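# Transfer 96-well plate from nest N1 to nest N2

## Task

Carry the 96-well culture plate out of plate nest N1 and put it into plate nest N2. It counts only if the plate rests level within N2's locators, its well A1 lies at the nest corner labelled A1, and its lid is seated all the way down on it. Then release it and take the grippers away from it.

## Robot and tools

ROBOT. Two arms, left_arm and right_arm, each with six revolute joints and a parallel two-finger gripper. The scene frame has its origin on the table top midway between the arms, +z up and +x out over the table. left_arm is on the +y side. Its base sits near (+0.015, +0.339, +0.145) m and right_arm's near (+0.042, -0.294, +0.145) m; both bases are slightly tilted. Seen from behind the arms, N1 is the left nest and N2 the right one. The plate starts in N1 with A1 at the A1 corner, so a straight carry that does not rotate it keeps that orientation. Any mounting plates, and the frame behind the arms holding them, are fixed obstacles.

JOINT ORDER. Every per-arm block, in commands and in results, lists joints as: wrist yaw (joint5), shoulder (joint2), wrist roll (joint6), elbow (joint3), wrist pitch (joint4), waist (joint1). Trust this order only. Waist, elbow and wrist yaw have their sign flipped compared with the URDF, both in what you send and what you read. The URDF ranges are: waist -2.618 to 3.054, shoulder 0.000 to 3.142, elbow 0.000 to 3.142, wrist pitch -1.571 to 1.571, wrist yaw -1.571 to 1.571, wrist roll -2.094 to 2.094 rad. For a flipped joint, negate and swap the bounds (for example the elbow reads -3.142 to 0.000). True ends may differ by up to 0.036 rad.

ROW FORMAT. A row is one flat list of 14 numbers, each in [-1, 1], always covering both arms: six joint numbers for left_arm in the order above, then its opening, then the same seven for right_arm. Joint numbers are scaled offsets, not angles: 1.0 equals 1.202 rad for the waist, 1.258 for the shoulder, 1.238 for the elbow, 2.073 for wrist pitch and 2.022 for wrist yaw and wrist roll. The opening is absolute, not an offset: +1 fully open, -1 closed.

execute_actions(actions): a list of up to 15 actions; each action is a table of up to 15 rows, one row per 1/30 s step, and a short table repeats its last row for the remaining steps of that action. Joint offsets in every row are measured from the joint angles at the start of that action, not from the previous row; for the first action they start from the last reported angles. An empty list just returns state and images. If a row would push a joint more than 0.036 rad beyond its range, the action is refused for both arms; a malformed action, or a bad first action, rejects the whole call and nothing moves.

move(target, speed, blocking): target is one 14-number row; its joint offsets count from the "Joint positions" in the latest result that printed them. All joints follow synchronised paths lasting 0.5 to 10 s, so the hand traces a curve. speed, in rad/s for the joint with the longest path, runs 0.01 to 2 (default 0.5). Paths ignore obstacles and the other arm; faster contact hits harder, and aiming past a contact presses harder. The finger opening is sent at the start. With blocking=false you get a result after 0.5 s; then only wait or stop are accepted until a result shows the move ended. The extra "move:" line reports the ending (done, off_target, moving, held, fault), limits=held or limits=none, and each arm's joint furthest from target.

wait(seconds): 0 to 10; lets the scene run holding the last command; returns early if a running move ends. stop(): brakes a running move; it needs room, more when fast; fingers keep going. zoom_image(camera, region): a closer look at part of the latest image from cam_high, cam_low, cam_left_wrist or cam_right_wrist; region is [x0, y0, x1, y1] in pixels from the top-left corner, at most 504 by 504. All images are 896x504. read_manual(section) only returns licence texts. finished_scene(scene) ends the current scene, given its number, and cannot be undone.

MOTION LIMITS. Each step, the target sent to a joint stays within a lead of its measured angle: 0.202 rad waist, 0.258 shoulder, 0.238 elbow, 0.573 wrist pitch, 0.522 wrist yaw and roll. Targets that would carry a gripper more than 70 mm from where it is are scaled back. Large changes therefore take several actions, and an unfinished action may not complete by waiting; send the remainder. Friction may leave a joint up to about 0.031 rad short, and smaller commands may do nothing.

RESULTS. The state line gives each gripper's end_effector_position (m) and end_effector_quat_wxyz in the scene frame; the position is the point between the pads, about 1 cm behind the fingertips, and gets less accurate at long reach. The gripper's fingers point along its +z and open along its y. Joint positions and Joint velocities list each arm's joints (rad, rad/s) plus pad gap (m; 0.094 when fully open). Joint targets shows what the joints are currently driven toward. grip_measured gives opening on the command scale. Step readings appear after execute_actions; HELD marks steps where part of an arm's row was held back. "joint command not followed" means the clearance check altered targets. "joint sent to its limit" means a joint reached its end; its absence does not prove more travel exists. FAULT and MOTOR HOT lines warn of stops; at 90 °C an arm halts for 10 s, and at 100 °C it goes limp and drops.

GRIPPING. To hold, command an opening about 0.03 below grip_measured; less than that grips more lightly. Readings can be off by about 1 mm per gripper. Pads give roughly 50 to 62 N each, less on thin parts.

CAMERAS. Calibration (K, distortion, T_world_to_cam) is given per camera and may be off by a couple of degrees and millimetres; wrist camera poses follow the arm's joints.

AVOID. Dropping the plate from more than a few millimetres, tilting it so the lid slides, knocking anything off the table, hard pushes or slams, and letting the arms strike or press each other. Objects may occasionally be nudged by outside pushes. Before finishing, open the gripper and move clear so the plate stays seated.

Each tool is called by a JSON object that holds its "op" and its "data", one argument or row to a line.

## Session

{"op": "execute_actions", "data": {
  "actions": []
}}

Scene clock: 0.00 s.
left_arm: end_effector_position=(+0.3216, +0.4867, +0.2705) grip_measured=+1.000 end_effector_quat_wxyz=(+0.106, +0.172, +0.978, -0.044) | right_arm: end_effector_position=(+0.0775, -0.9750, +0.2803) grip_measured=+1.000 end_effector_quat_wxyz=(+0.500, +0.805, +0.213, -0.237)
Joint names: [wrist yaw, shoulder, wrist roll, elbow, wrist pitch, waist]
Joint positions: left_arm=[-0.7    1.363  1.387 -1.435 -1.464 -1.247  0.094] | right_arm=[ 0.111  2.292  1.369 -1.886  0.036  1.555  0.094]
Joint velocities: left_arm=[-0.007  0.007 -0.007 -0.002 -0.022 -0.012  0.   ] | right_arm=[-0.007 -0.007 -0.037  0.007 -0.051 -0.012  0.   ]
Joint targets: left_arm=[-0.700 1.363 1.387 -1.435 -1.464 -1.247] | right_arm=[0.111 2.292 1.369 -1.886 0.036 1.555]
camera_calibration (this result's frames):
cam_left_wrist: T_world_to_cam=[[-0.369061, -0.929066, 0.0250914, 0.568426], [-0.788461, 0.327272, 0.52079, -0.0256764], [-0.49206, 0.17242, -0.853316, 0.423322], [0, 0, 0, 1]] pos_world=[0.397839, 0.46352, 0.360337]
cam_right_wrist: T_world_to_cam=[[-0.329623, 0.461262, -0.823763, 0.703682], [0.889305, 0.444651, -0.106869, 0.436055], [0.316992, -0.767804, -0.556771, -0.511806], [0, 0, 0, 1]] pos_world=[0.00640276, -0.911441, 0.341309]

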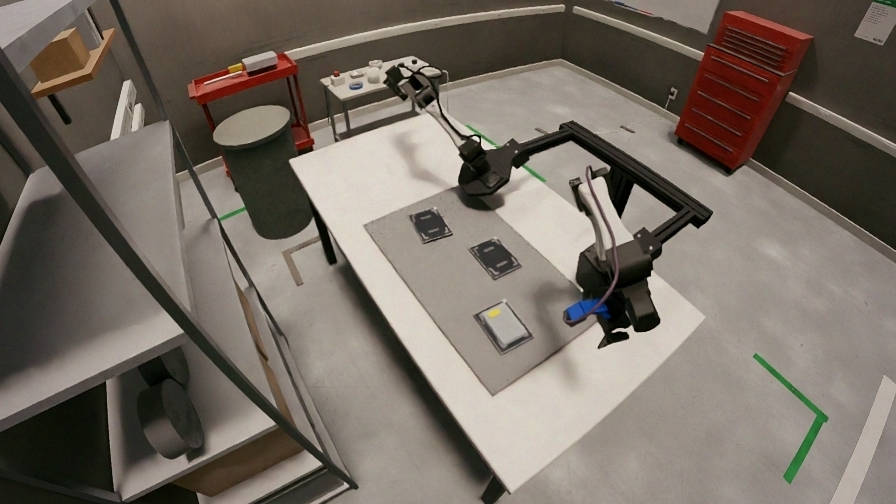

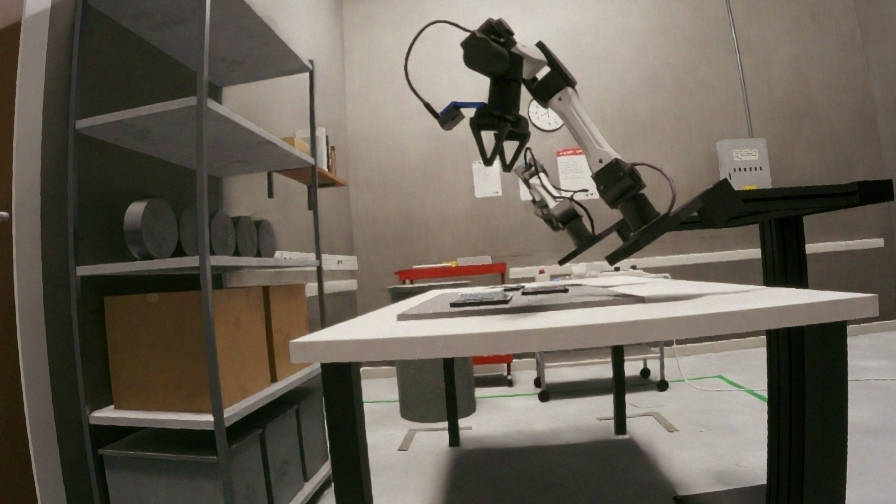

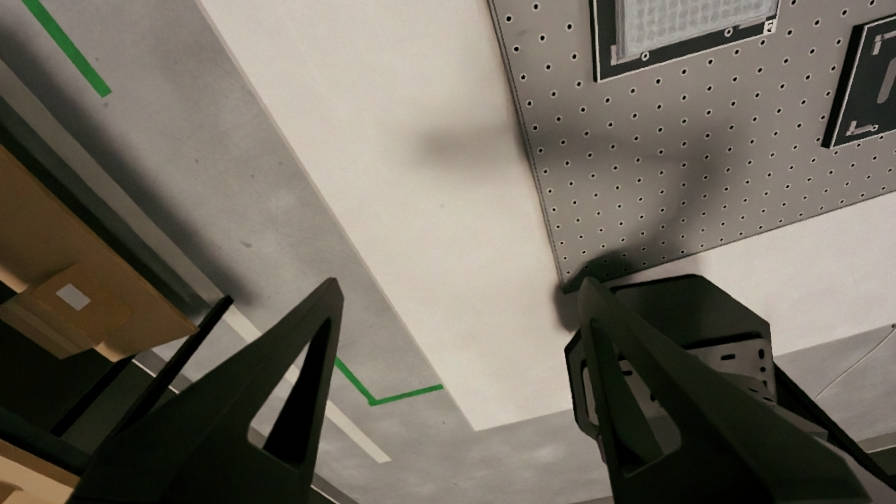

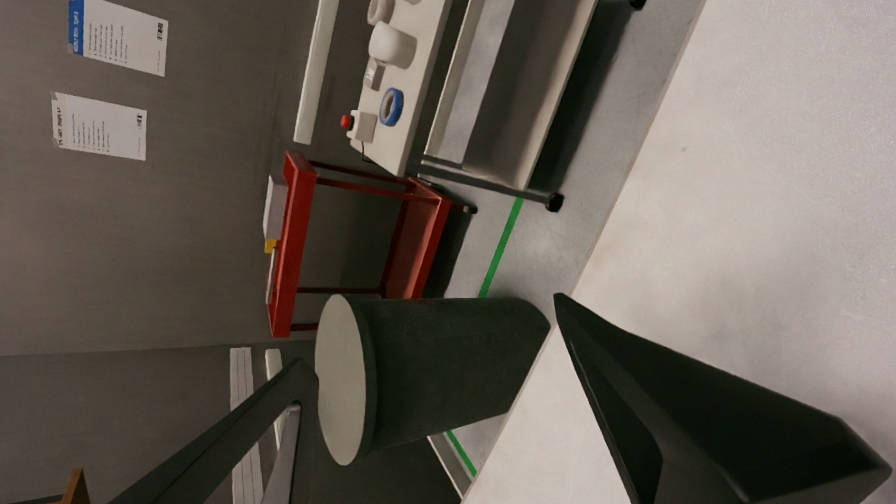

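{"op": "zoom_image", "data": {
  "camera": "cam_high",
  "region": [390,190,550,370]
}}

{"op": "zoom_image", "data": {
  "camera": "cam_left_wrist",
  "region": [560,0,896,200]
}}

Region (390, 190, 550, 370) of cam_high's 896x504 image, scaled by 2.800, with more detail than that image has.

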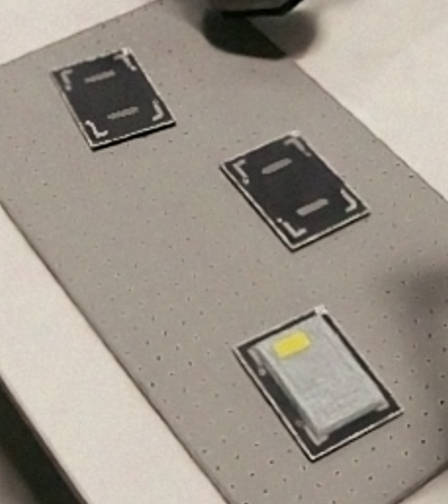

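Region (560, 0, 896, 200) of cam_left_wrist's 896x504 image, scaled by 1.500, with more detail than that image has; it fills the top 300 rows of this view, and the rest is white.

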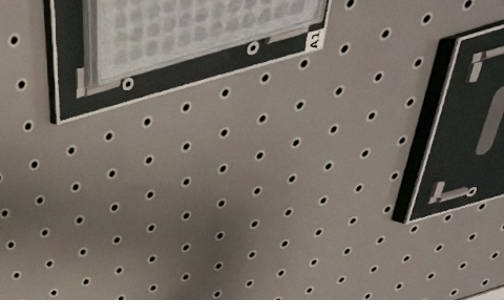

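{"op": "move", "data": {
  "target": [0.3,0,0,0.1,0.25,0.7,1, 0,0,0,0,0,0,1],
  "speed": 1.0
}}

Scene clock: 25.97 s.
left_arm: end_effector_position=(+0.4179, +0.3969, +0.1771) grip_measured=+1.000 end_effector_quat_wxyz=(+0.007, +0.563, +0.824, +0.064) | right_arm: end_effector_position=(+0.0775, -0.9750, +0.2803) grip_measured=+1.000 end_effector_quat_wxyz=(+0.500, +0.805, +0.213, -0.237)
Joint names: [wrist yaw, shoulder, wrist roll, elbow, wrist pitch, waist]
Joint positions: left_arm=[-0.101  1.363  1.387 -1.327 -0.961 -0.413  0.094] | right_arm=[ 0.111  2.292  1.369 -1.886  0.036  1.555  0.094]
Joint velocities: left_arm=[ 0.037 -0.002  0.051  0.027 -0.037  0.007  0.   ] | right_arm=[ 0.051 -0.007  0.051  0.007 -0.022  0.012  0.   ]
Joint targets: left_arm=[-0.093 1.363 1.387 -1.311 -0.945 -0.405] | right_arm=[0.111 2.292 1.369 -1.886 0.036 1.555]
move: done; limits=none; left_arm: farthest joint: the elbow, 0.015 radians from its target (0.123 radians at the start); right_arm: farthest joint: the waist, 0.000 radians from its target (0.000 radians at the start)
camera_calibration (this result's frames):
cam_left_wrist: T_world_to_cam=[[-0.936069, -0.327161, -0.129381, 0.54829], [-0.311351, 0.59912, 0.737642, -0.217454], [-0.163813, 0.730767, -0.66268, 0.0139219], [0, 0, 0, 1]] pos_world=[0.447813, 0.299487, 0.240567]
cam_right_wrist: T_world_to_cam=[[-0.329623, 0.461262, -0.823763, 0.703682], [0.889305, 0.444651, -0.106869, 0.436055], [0.316992, -0.767804, -0.556771, -0.511806], [0, 0, 0, 1]] pos_world=[0.00640276, -0.911441, 0.341309]

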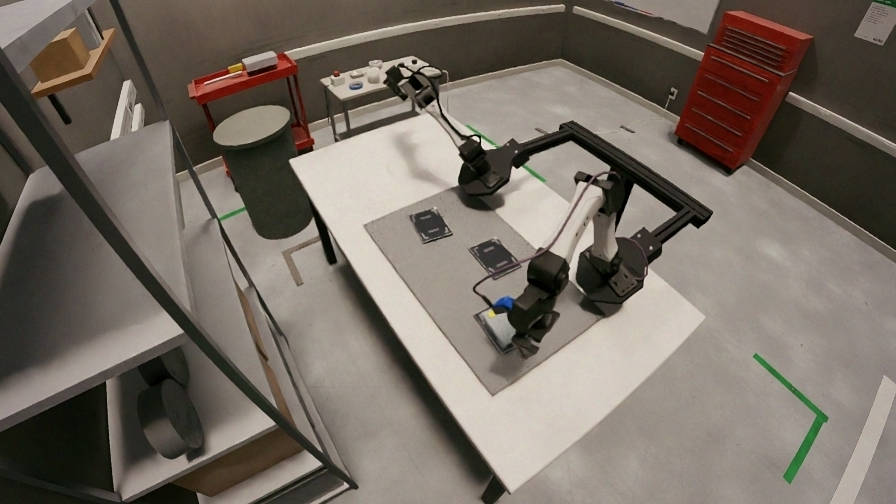

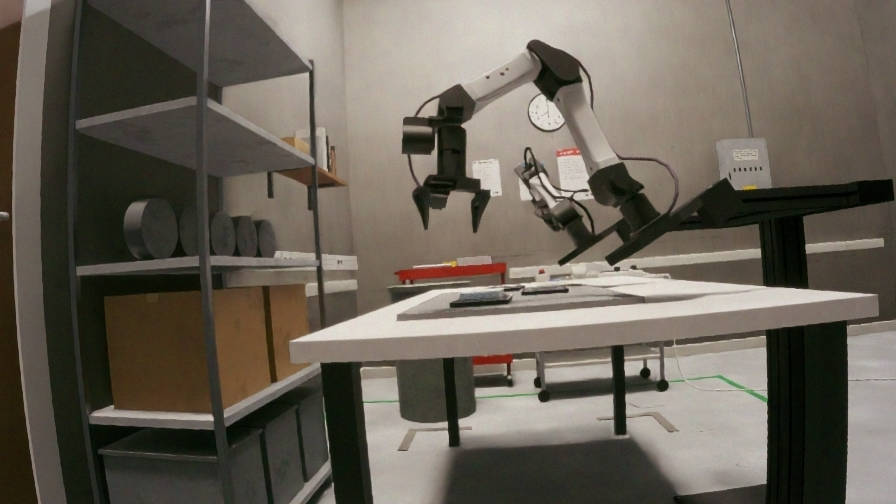

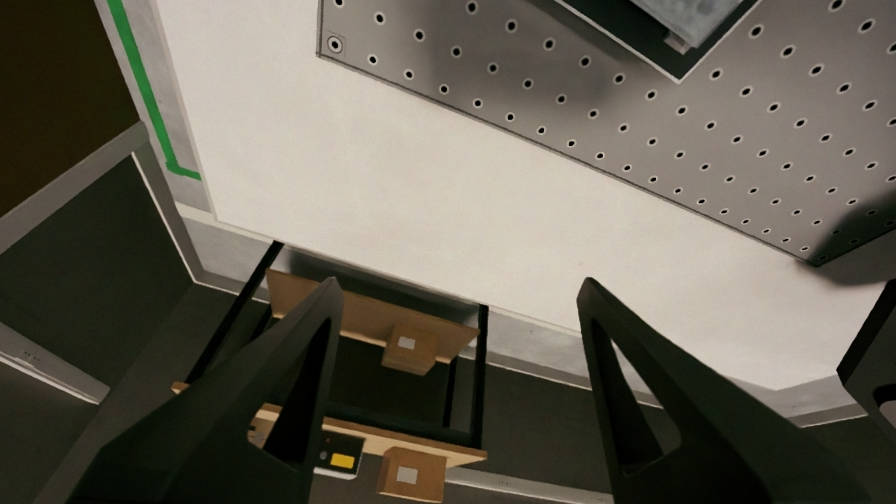

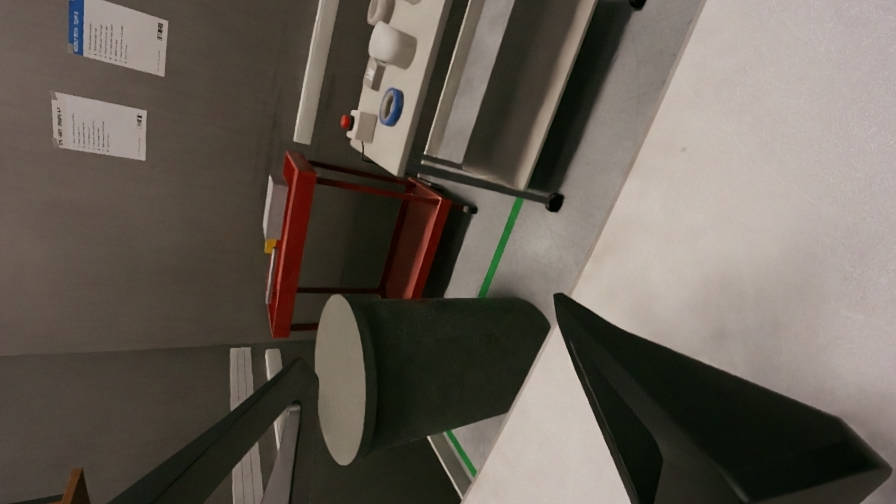

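{"op": "move", "data": {
  "target": [0.094,0.06,-0.003,0.18,0.1,0.468,1, 0,0,0,0,0,0,1],
  "speed": 0.6
}}

Scene clock: 29.83 s.
left_arm: end_effector_position=(+0.3768, +0.2416, +0.1001) grip_measured=+1.000 end_effector_quat_wxyz=(-0.002, +0.743, +0.669, -0.003) | right_arm: end_effector_position=(+0.0775, -0.9750, +0.2803) grip_measured=+1.000 end_effector_quat_wxyz=(+0.500, +0.805, +0.213, -0.237)
Joint names: [wrist yaw, shoulder, wrist roll, elbow, wrist pitch, waist]
Joint positions: left_arm=[ 0.08   1.429  1.386 -1.117 -0.768  0.143  0.094] | right_arm=[ 0.111  2.292  1.369 -1.886  0.036  1.555  0.094]
Joint velocities: left_arm=[ 0.037  0.007 -0.066  0.007  0.007  0.012  0.   ] | right_arm=[ 0.037 -0.012  0.051  0.012 -0.037  0.007  0.   ]
Joint targets: left_arm=[0.089 1.439 1.381 -1.104 -0.753 0.150] | right_arm=[0.111 2.292 1.369 -1.886 0.036 1.555]
move: done; limits=none; left_arm: farthest joint: the wrist pitch, 0.014 radians from its target (0.206 radians at the start); right_arm: farthest joint: the waist, 0.000 radians from its target (0.000 radians at the start)
camera_calibration (this result's frames):
cam_left_wrist: T_world_to_cam=[[-0.990831, 0.134566, -0.0120775, 0.346397], [0.0880237, 0.710769, 0.697896, -0.253875], [0.102497, 0.690434, -0.716097, -0.0156207], [0, 0, 0, 1]] pos_world=[0.367169, 0.144618, 0.170176]
cam_right_wrist: T_world_to_cam=[[-0.329623, 0.461262, -0.823763, 0.703682], [0.889305, 0.444651, -0.106869, 0.436055], [0.316992, -0.767804, -0.556771, -0.511806], [0, 0, 0, 1]] pos_world=[0.00640276, -0.911441, 0.341309]

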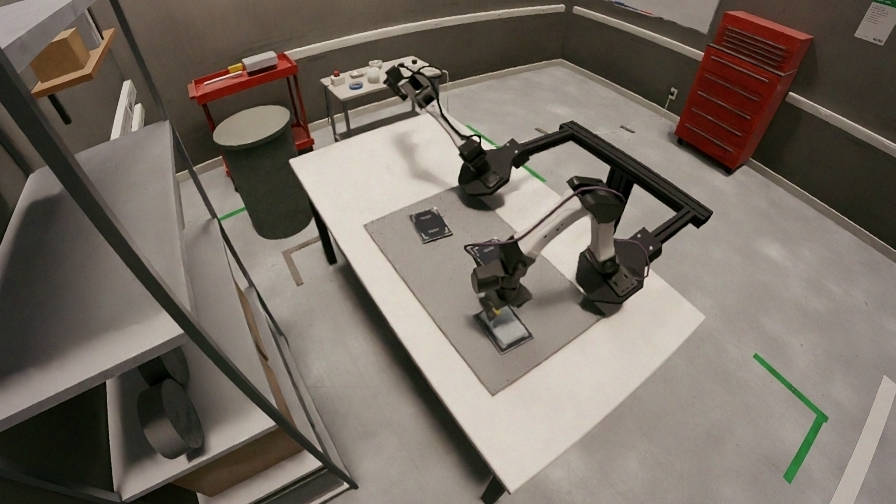

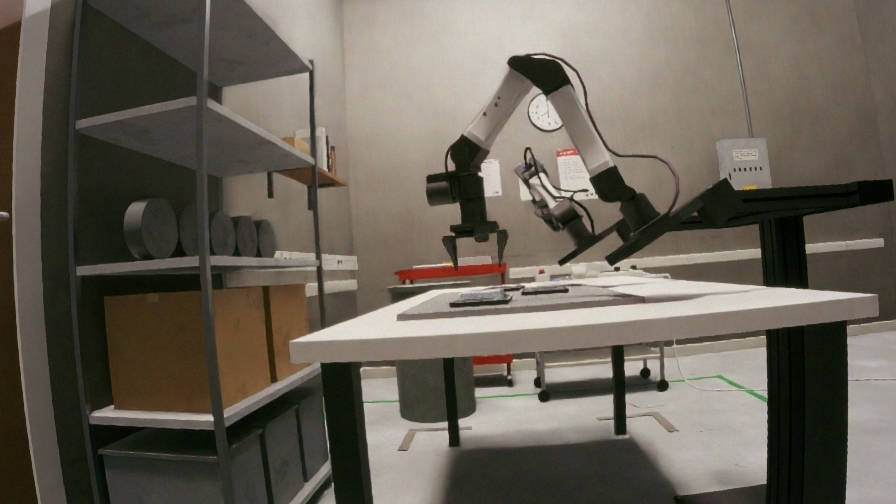

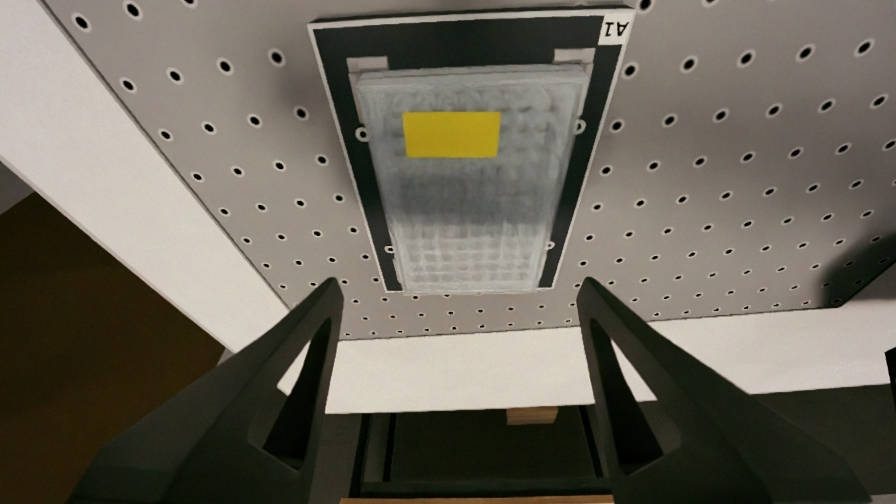

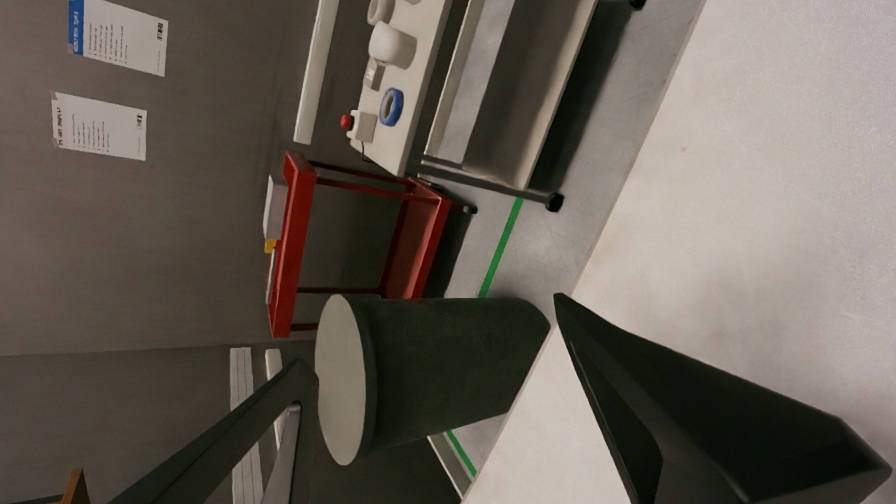

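{"op": "move", "data": {
  "target": [0,0.044,0,0.076,0.071,0.006,1, 0,0,0,0,0,0,1],
  "speed": 0.3
}}

Scene clock: 43.13 s.
left_arm: end_effector_position=(+0.3700, +0.2411, +0.0698) grip_measured=+1.000 end_effector_quat_wxyz=(-0.000, +0.743, +0.669, -0.001) | right_arm: end_effector_position=(+0.0775, -0.9750, +0.2803) grip_measured=+1.000 end_effector_quat_wxyz=(+0.500, +0.805, +0.213, -0.237)
Joint names: [wrist yaw, shoulder, wrist roll, elbow, wrist pitch, waist]
Joint positions: left_arm=[ 0.081  1.476  1.386 -1.036 -0.635  0.143  0.094] | right_arm=[ 0.111  2.292  1.369 -1.886  0.036  1.555  0.094]
Joint velocities: left_arm=[ 0.051 -0.002 -0.051 -0.002 -0.007 -0.002  0.   ] | right_arm=[ 0.022 -0.012 -0.007  0.002 -0.007 -0.007  0.   ]
Joint targets: left_arm=[0.080 1.485 1.386 -1.023 -0.621 0.150] | right_arm=[0.111 2.292 1.369 -1.886 0.036 1.555]
move: done; limits=none; left_arm: farthest joint: the wrist pitch, 0.014 radians from its target (0.146 radians at the start); right_arm: farthest joint: the waist, 0.000 radians from its target (0.000 radians at the start)
camera_calibration (this result's frames):
cam_left_wrist: T_world_to_cam=[[-0.990815, 0.134148, -0.0170195, 0.3398], [0.0843533, 0.711532, 0.697572, -0.230536], [0.105688, 0.68973, -0.716312, -0.037284], [0, 0, 0, 1]] pos_world=[0.360066, 0.144166, 0.139892]
cam_right_wrist: T_world_to_cam=[[-0.329623, 0.461262, -0.823763, 0.703682], [0.889305, 0.444651, -0.106869, 0.436055], [0.316992, -0.767804, -0.556771, -0.511806], [0, 0, 0, 1]] pos_world=[0.00640276, -0.911441, 0.341309]

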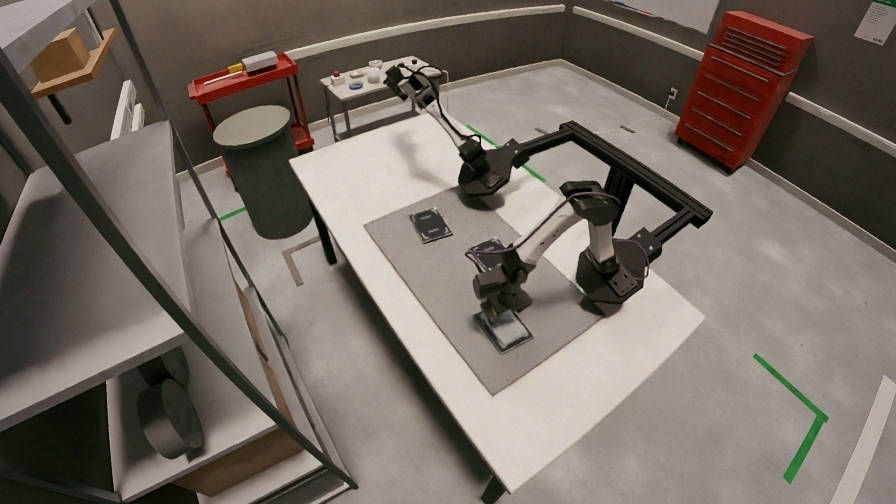

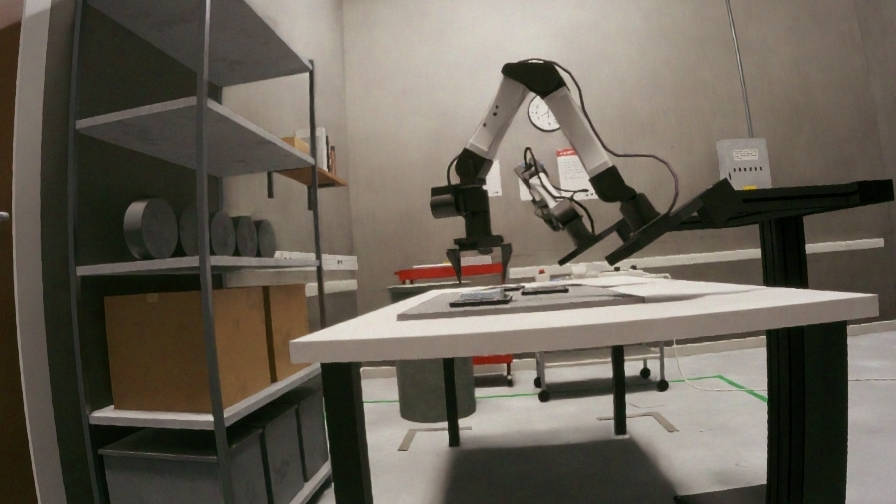

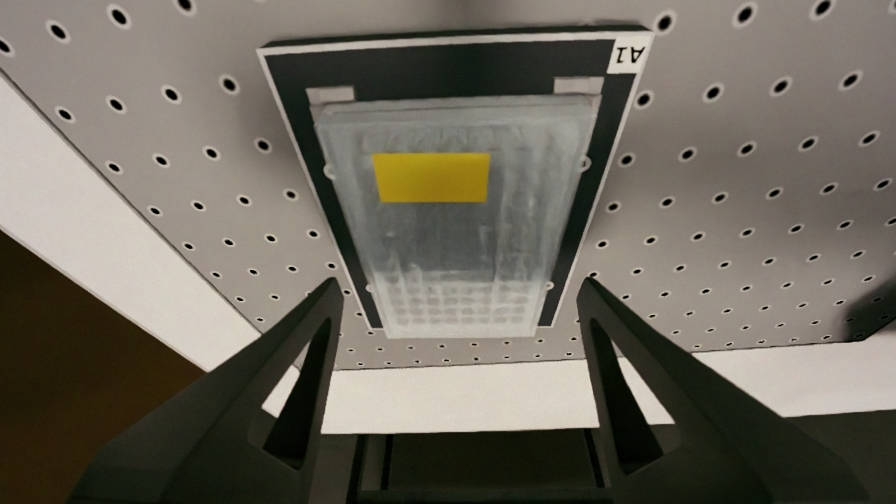

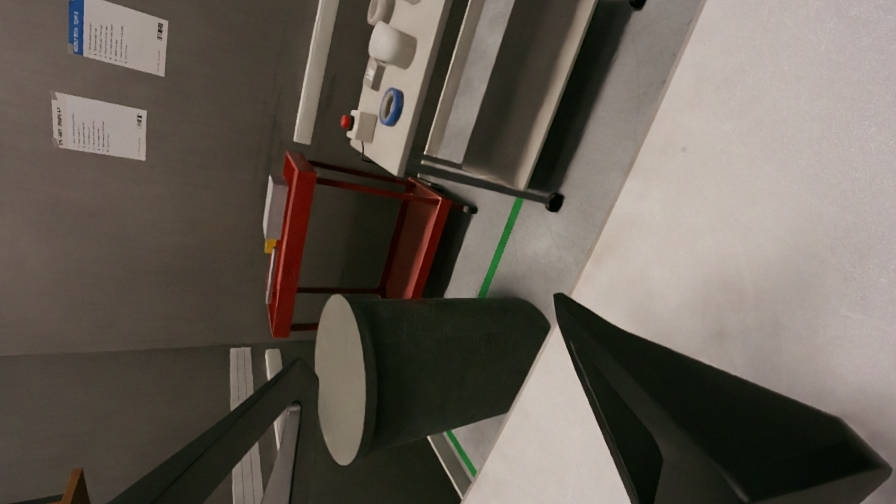

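{"op": "move", "data": {
  "target": [0,0.077,0,0.037,0.067,0,1, 0,0,0,0,0,0,1],
  "speed": 0.12
}}

{"op": "zoom_image", "data": {
  "camera": "cam_low",
  "region": [420,240,560,320]
}}

Scene clock: 50.70 s.
left_arm: end_effector_position=(+0.3716, +0.2379, +0.0390) grip_measured=+1.000 end_effector_quat_wxyz=(+0.004, +0.743, +0.669, +0.001) | right_arm: end_effector_position=(+0.0775, -0.9750, +0.2803) grip_measured=+1.000 end_effector_quat_wxyz=(+0.500, +0.805, +0.213, -0.237)
Joint names: [wrist yaw, shoulder, wrist roll, elbow, wrist pitch, waist]
Joint positions: left_arm=[ 0.081  1.561  1.386 -1.005 -0.511  0.143  0.094] | right_arm=[ 0.111  2.292  1.369 -1.886  0.036  1.555  0.094]
Joint velocities: left_arm=[ 0.051 -0.007  0.037 -0.002  0.022  0.017  0.   ] | right_arm=[ 0.022  0.002 -0.037 -0.007  0.022  0.007  0.   ]
Joint targets: left_arm=[0.081 1.572 1.386 -0.990 -0.496 0.143] | right_arm=[0.111 2.292 1.369 -1.886 0.036 1.555]
move: done; limits=none; left_arm: farthest joint: the elbow, 0.015 radians from its target (0.046 radians at the start); right_arm: farthest joint: the waist, 0.000 radians from its target (0.000 radians at the start)
camera_calibration (this result's frames):
cam_left_wrist: T_world_to_cam=[[-0.990733, 0.133381, -0.0256574, 0.341804], [0.0779969, 0.713326, 0.696478, -0.204998], [0.111199, 0.688023, -0.717119, -0.0589502], [0, 0, 0, 1]] pos_world=[0.361181, 0.1412, 0.109272]
cam_right_wrist: T_world_to_cam=[[-0.329623, 0.461262, -0.823763, 0.703682], [0.889305, 0.444651, -0.106869, 0.436055], [0.316992, -0.767804, -0.556771, -0.511806], [0, 0, 0, 1]] pos_world=[0.00640276, -0.911441, 0.341309]

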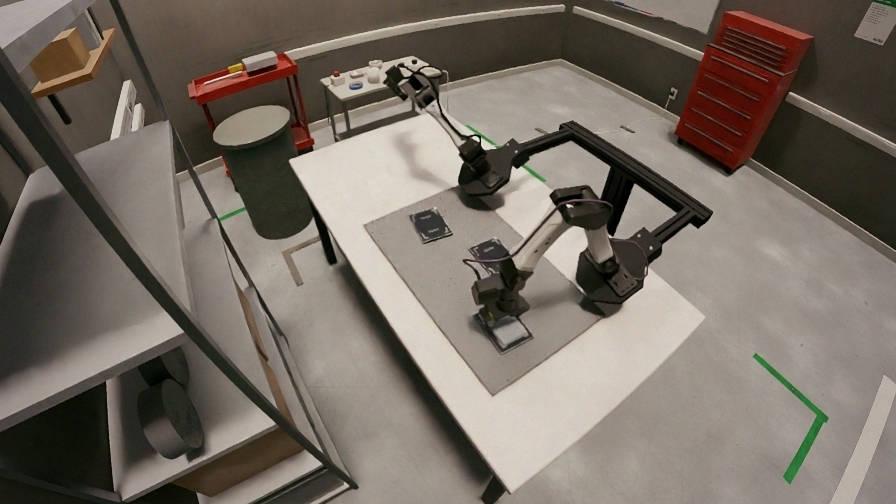

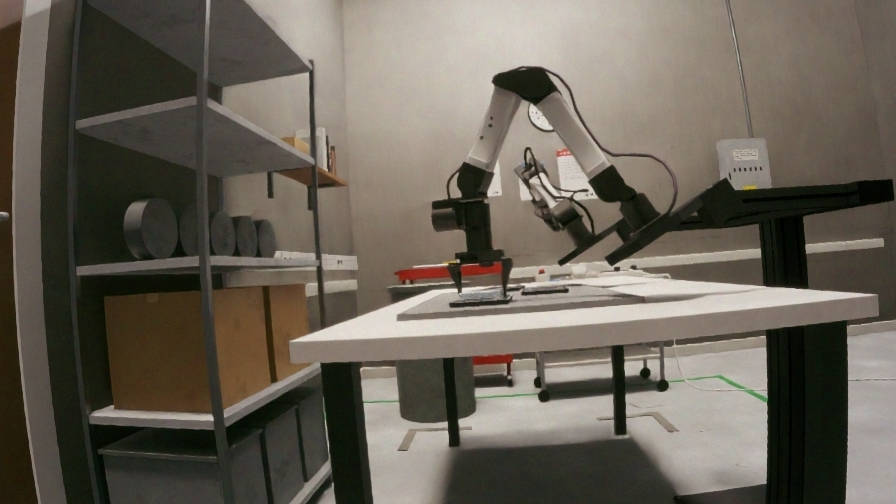

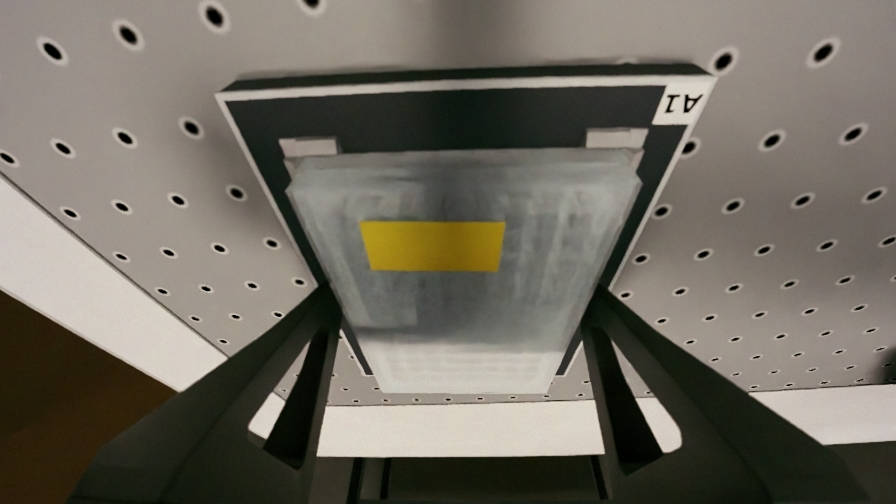

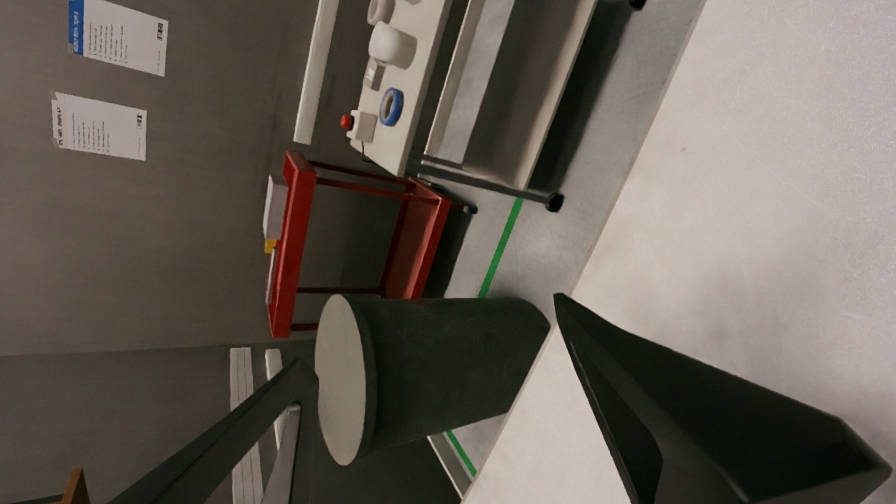

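Region (420, 240, 560, 320) of cam_low's 896x504 image, scaled by 3.600, with more detail than that image has; it fills the top 288 rows of this view, and the rest is white.

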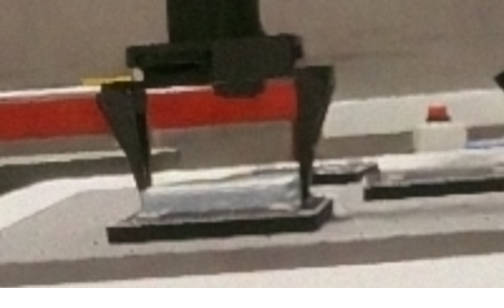

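Go 2–3 mm lower, then close.

{"op": "move", "data": {
  "target": [0,0.016,0,0.008,0.012,0,1, 0,0,0,0,0,0,1],
  "speed": 0.05
}}

{"op": "move", "data": {
  "target": [0,0,0,0,0,0,0.77, 0,0,0,0,0,0,1]
}}

{"op": "zoom_image", "data": {
  "camera": "cam_low",
  "region": [420,240,560,320]
}}

Scene clock: 53.40 s.
left_arm: end_effector_position=(+0.3740, +0.2372, +0.0390) grip_measured=+1.000 end_effector_quat_wxyz=(+0.008, +0.743, +0.670, +0.004) | right_arm: end_effector_position=(+0.0775, -0.9750, +0.2803) grip_measured=+1.000 end_effector_quat_wxyz=(+0.500, +0.805, +0.213, -0.237)
Joint names: [wrist yaw, shoulder, wrist roll, elbow, wrist pitch, waist]
Joint positions: left_arm=[ 0.081  1.561  1.386 -1.005 -0.501  0.143  0.094] | right_arm=[ 0.111  2.292  1.369 -1.886  0.036  1.555  0.094]
Joint velocities: left_arm=[ 0.007 -0.002  0.007 -0.002 -0.022  0.017  0.   ] | right_arm=[ 0.007 -0.017  0.007  0.002 -0.037  0.007  0.   ]
Joint targets: left_arm=[0.081 1.581 1.386 -0.995 -0.486 0.143] | right_arm=[0.111 2.292 1.369 -1.886 0.036 1.555]
move: done; limits=none; left_arm: farthest joint: the shoulder, 0.020 radians from its target (0.020 radians at the start); right_arm: farthest joint: the waist, 0.000 radians from its target (0.000 radians at the start)
camera_calibration (this result's frames):
cam_left_wrist: T_world_to_cam=[[-0.990543, 0.132452, -0.0357938, 0.344846], [0.0705453, 0.715424, 0.695121, -0.202355], [0.117678, 0.686022, -0.718002, -0.0606177], [0, 0, 0, 1]] pos_world=[0.362993, 0.140679, 0.109481]
cam_right_wrist: T_world_to_cam=[[-0.329623, 0.461262, -0.823763, 0.703682], [0.889305, 0.444651, -0.106869, 0.436055], [0.316992, -0.767804, -0.556771, -0.511806], [0, 0, 0, 1]] pos_world=[0.00640276, -0.911441, 0.341309]

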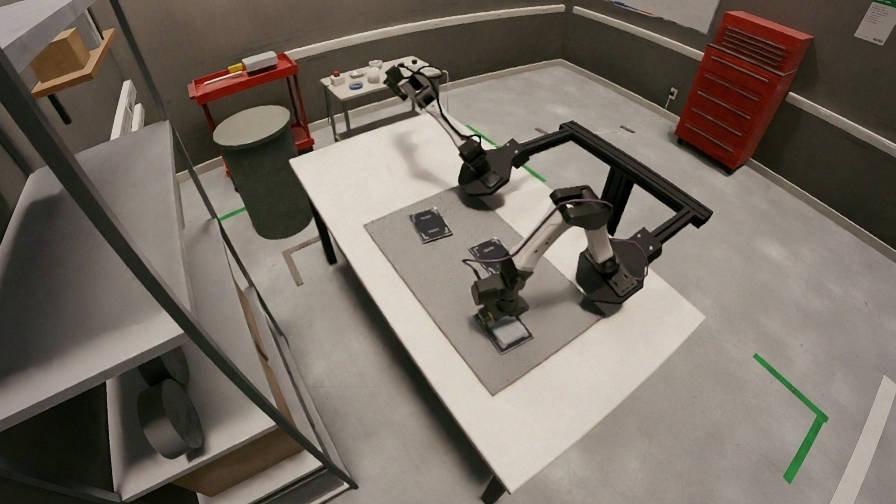

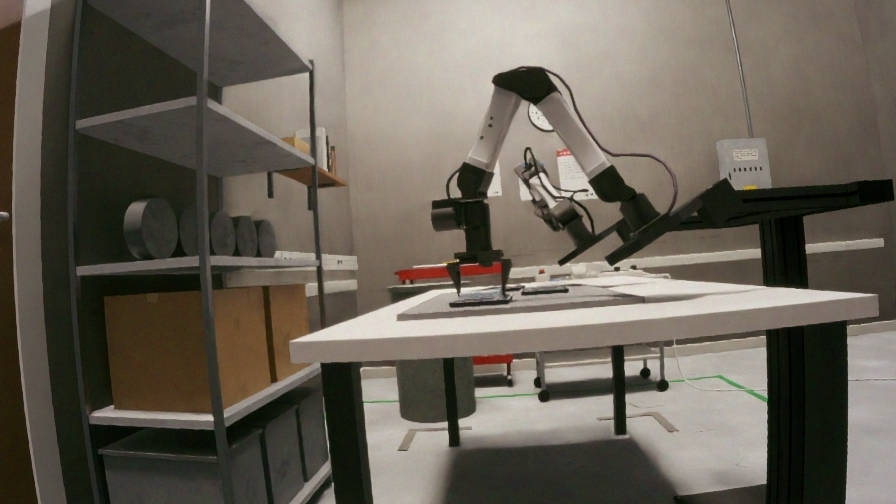

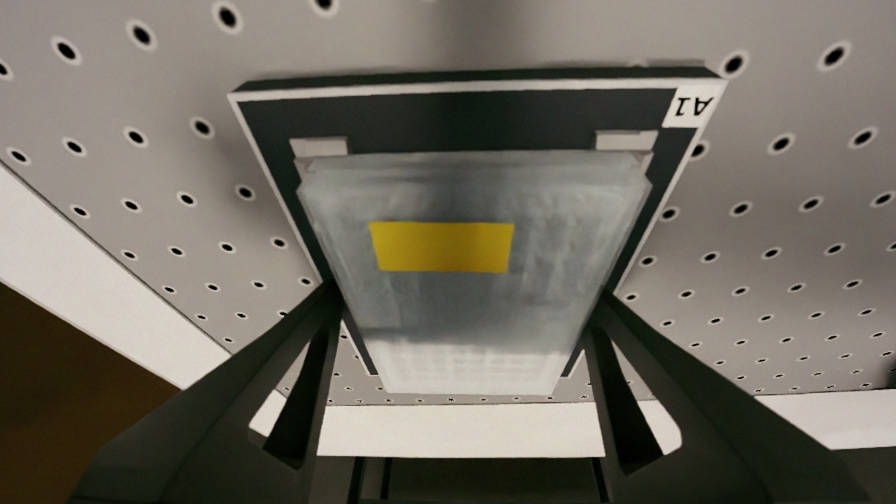

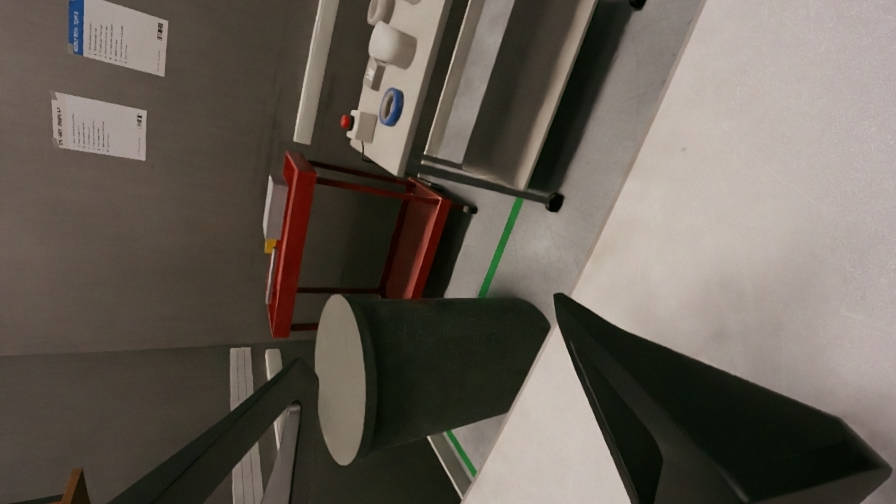

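Scene clock: 53.90 s.
left_arm: end_effector_position=(+0.3708, +0.2379, +0.0388) grip_measured=+0.803 end_effector_quat_wxyz=(+0.003, +0.743, +0.670, -0.000) | right_arm: end_effector_position=(+0.0775, -0.9750, +0.2803) grip_measured=+1.000 end_effector_quat_wxyz=(+0.500, +0.805, +0.213, -0.237)
Joint names: [wrist yaw, shoulder, wrist roll, elbow, wrist pitch, waist]
Joint positions: left_arm=[ 0.079  1.561  1.386 -1.004 -0.512  0.143  0.085] | right_arm=[ 0.111  2.292  1.369 -1.886  0.036  1.555  0.094]
Joint velocities: left_arm=[ 0.066  0.002 -0.051 -0.002  0.022  0.002 -0.   ] | right_arm=[ 0.081 -0.002 -0.022 -0.002  0.022  0.002  0.   ]
Joint targets: left_arm=[0.081 1.561 1.387 -1.005 -0.501 0.143] | right_arm=[0.111 2.292 1.369 -1.886 0.036 1.555]
move: done; limits=none; left_arm: farthest joint: the wrist pitch, 0.011 radians from its target (0.000 radians at the start); right_arm: farthest joint: the waist, 0.000 radians from its target (0.000 radians at the start)
camera_calibration (this result's frames):
cam_left_wrist: T_world_to_cam=[[-0.990821, 0.133179, -0.0231682, 0.340979], [0.0796909, 0.713908, 0.69569, -0.205497], [0.109191, 0.687458, -0.717968, -0.0580583], [0, 0, 0, 1]] pos_world=[0.360564, 0.141207, 0.109178]
cam_right_wrist: T_world_to_cam=[[-0.329623, 0.461262, -0.823763, 0.703682], [0.889305, 0.444651, -0.106869, 0.436055], [0.316992, -0.767804, -0.556771, -0.511806], [0, 0, 0, 1]] pos_world=[0.00640276, -0.911441, 0.341309]

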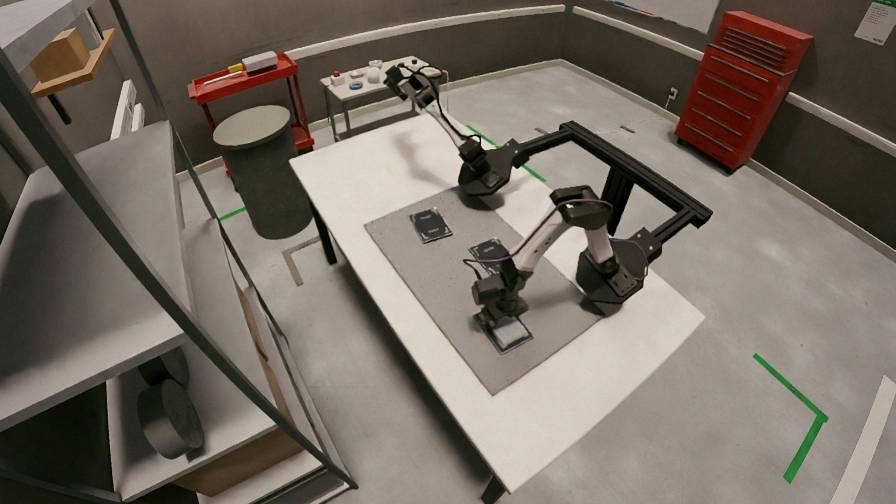

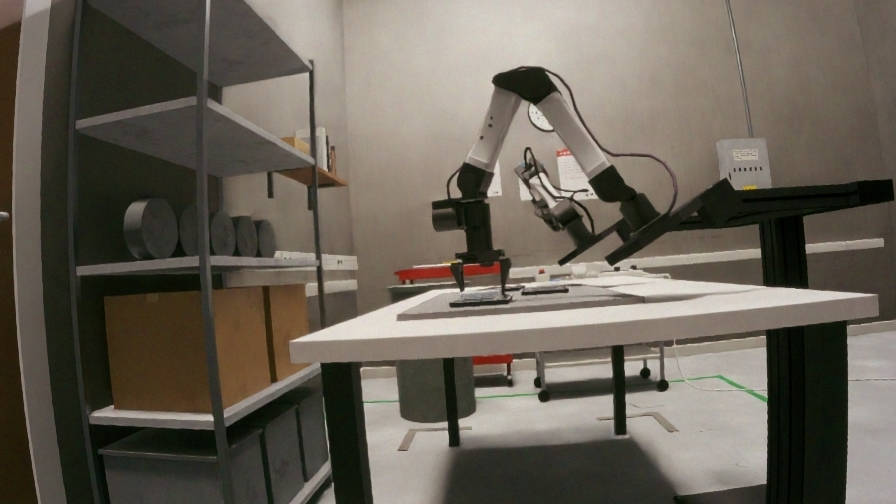

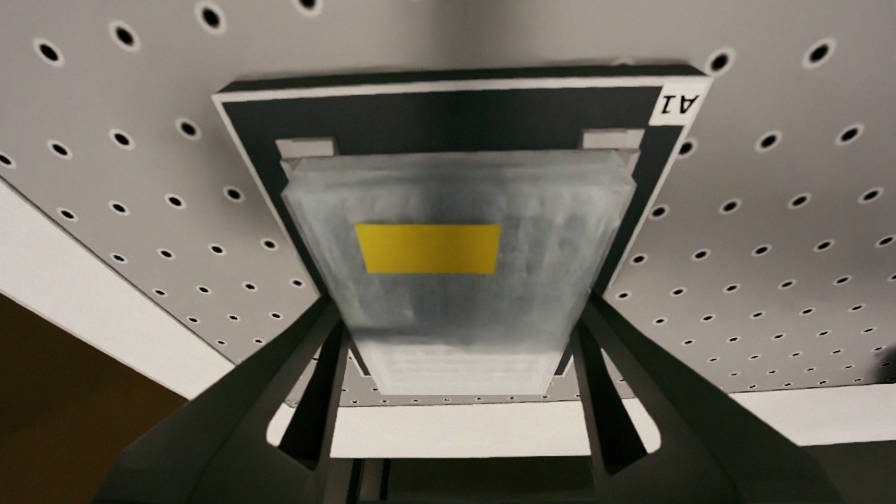

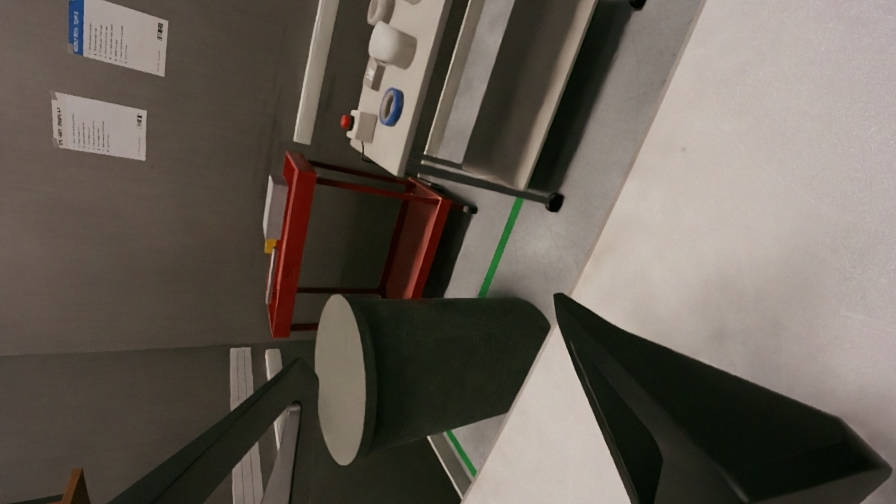

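Region (420, 240, 560, 320) of cam_low's 896x504 image, scaled by 3.600, with more detail than that image has; it fills the top 288 rows of this view, and the rest is white.

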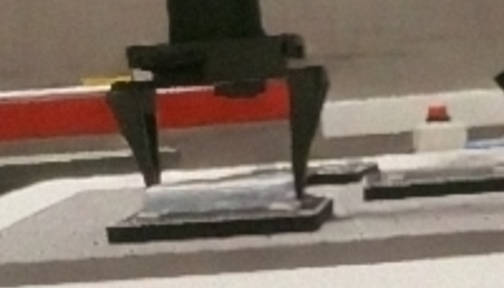

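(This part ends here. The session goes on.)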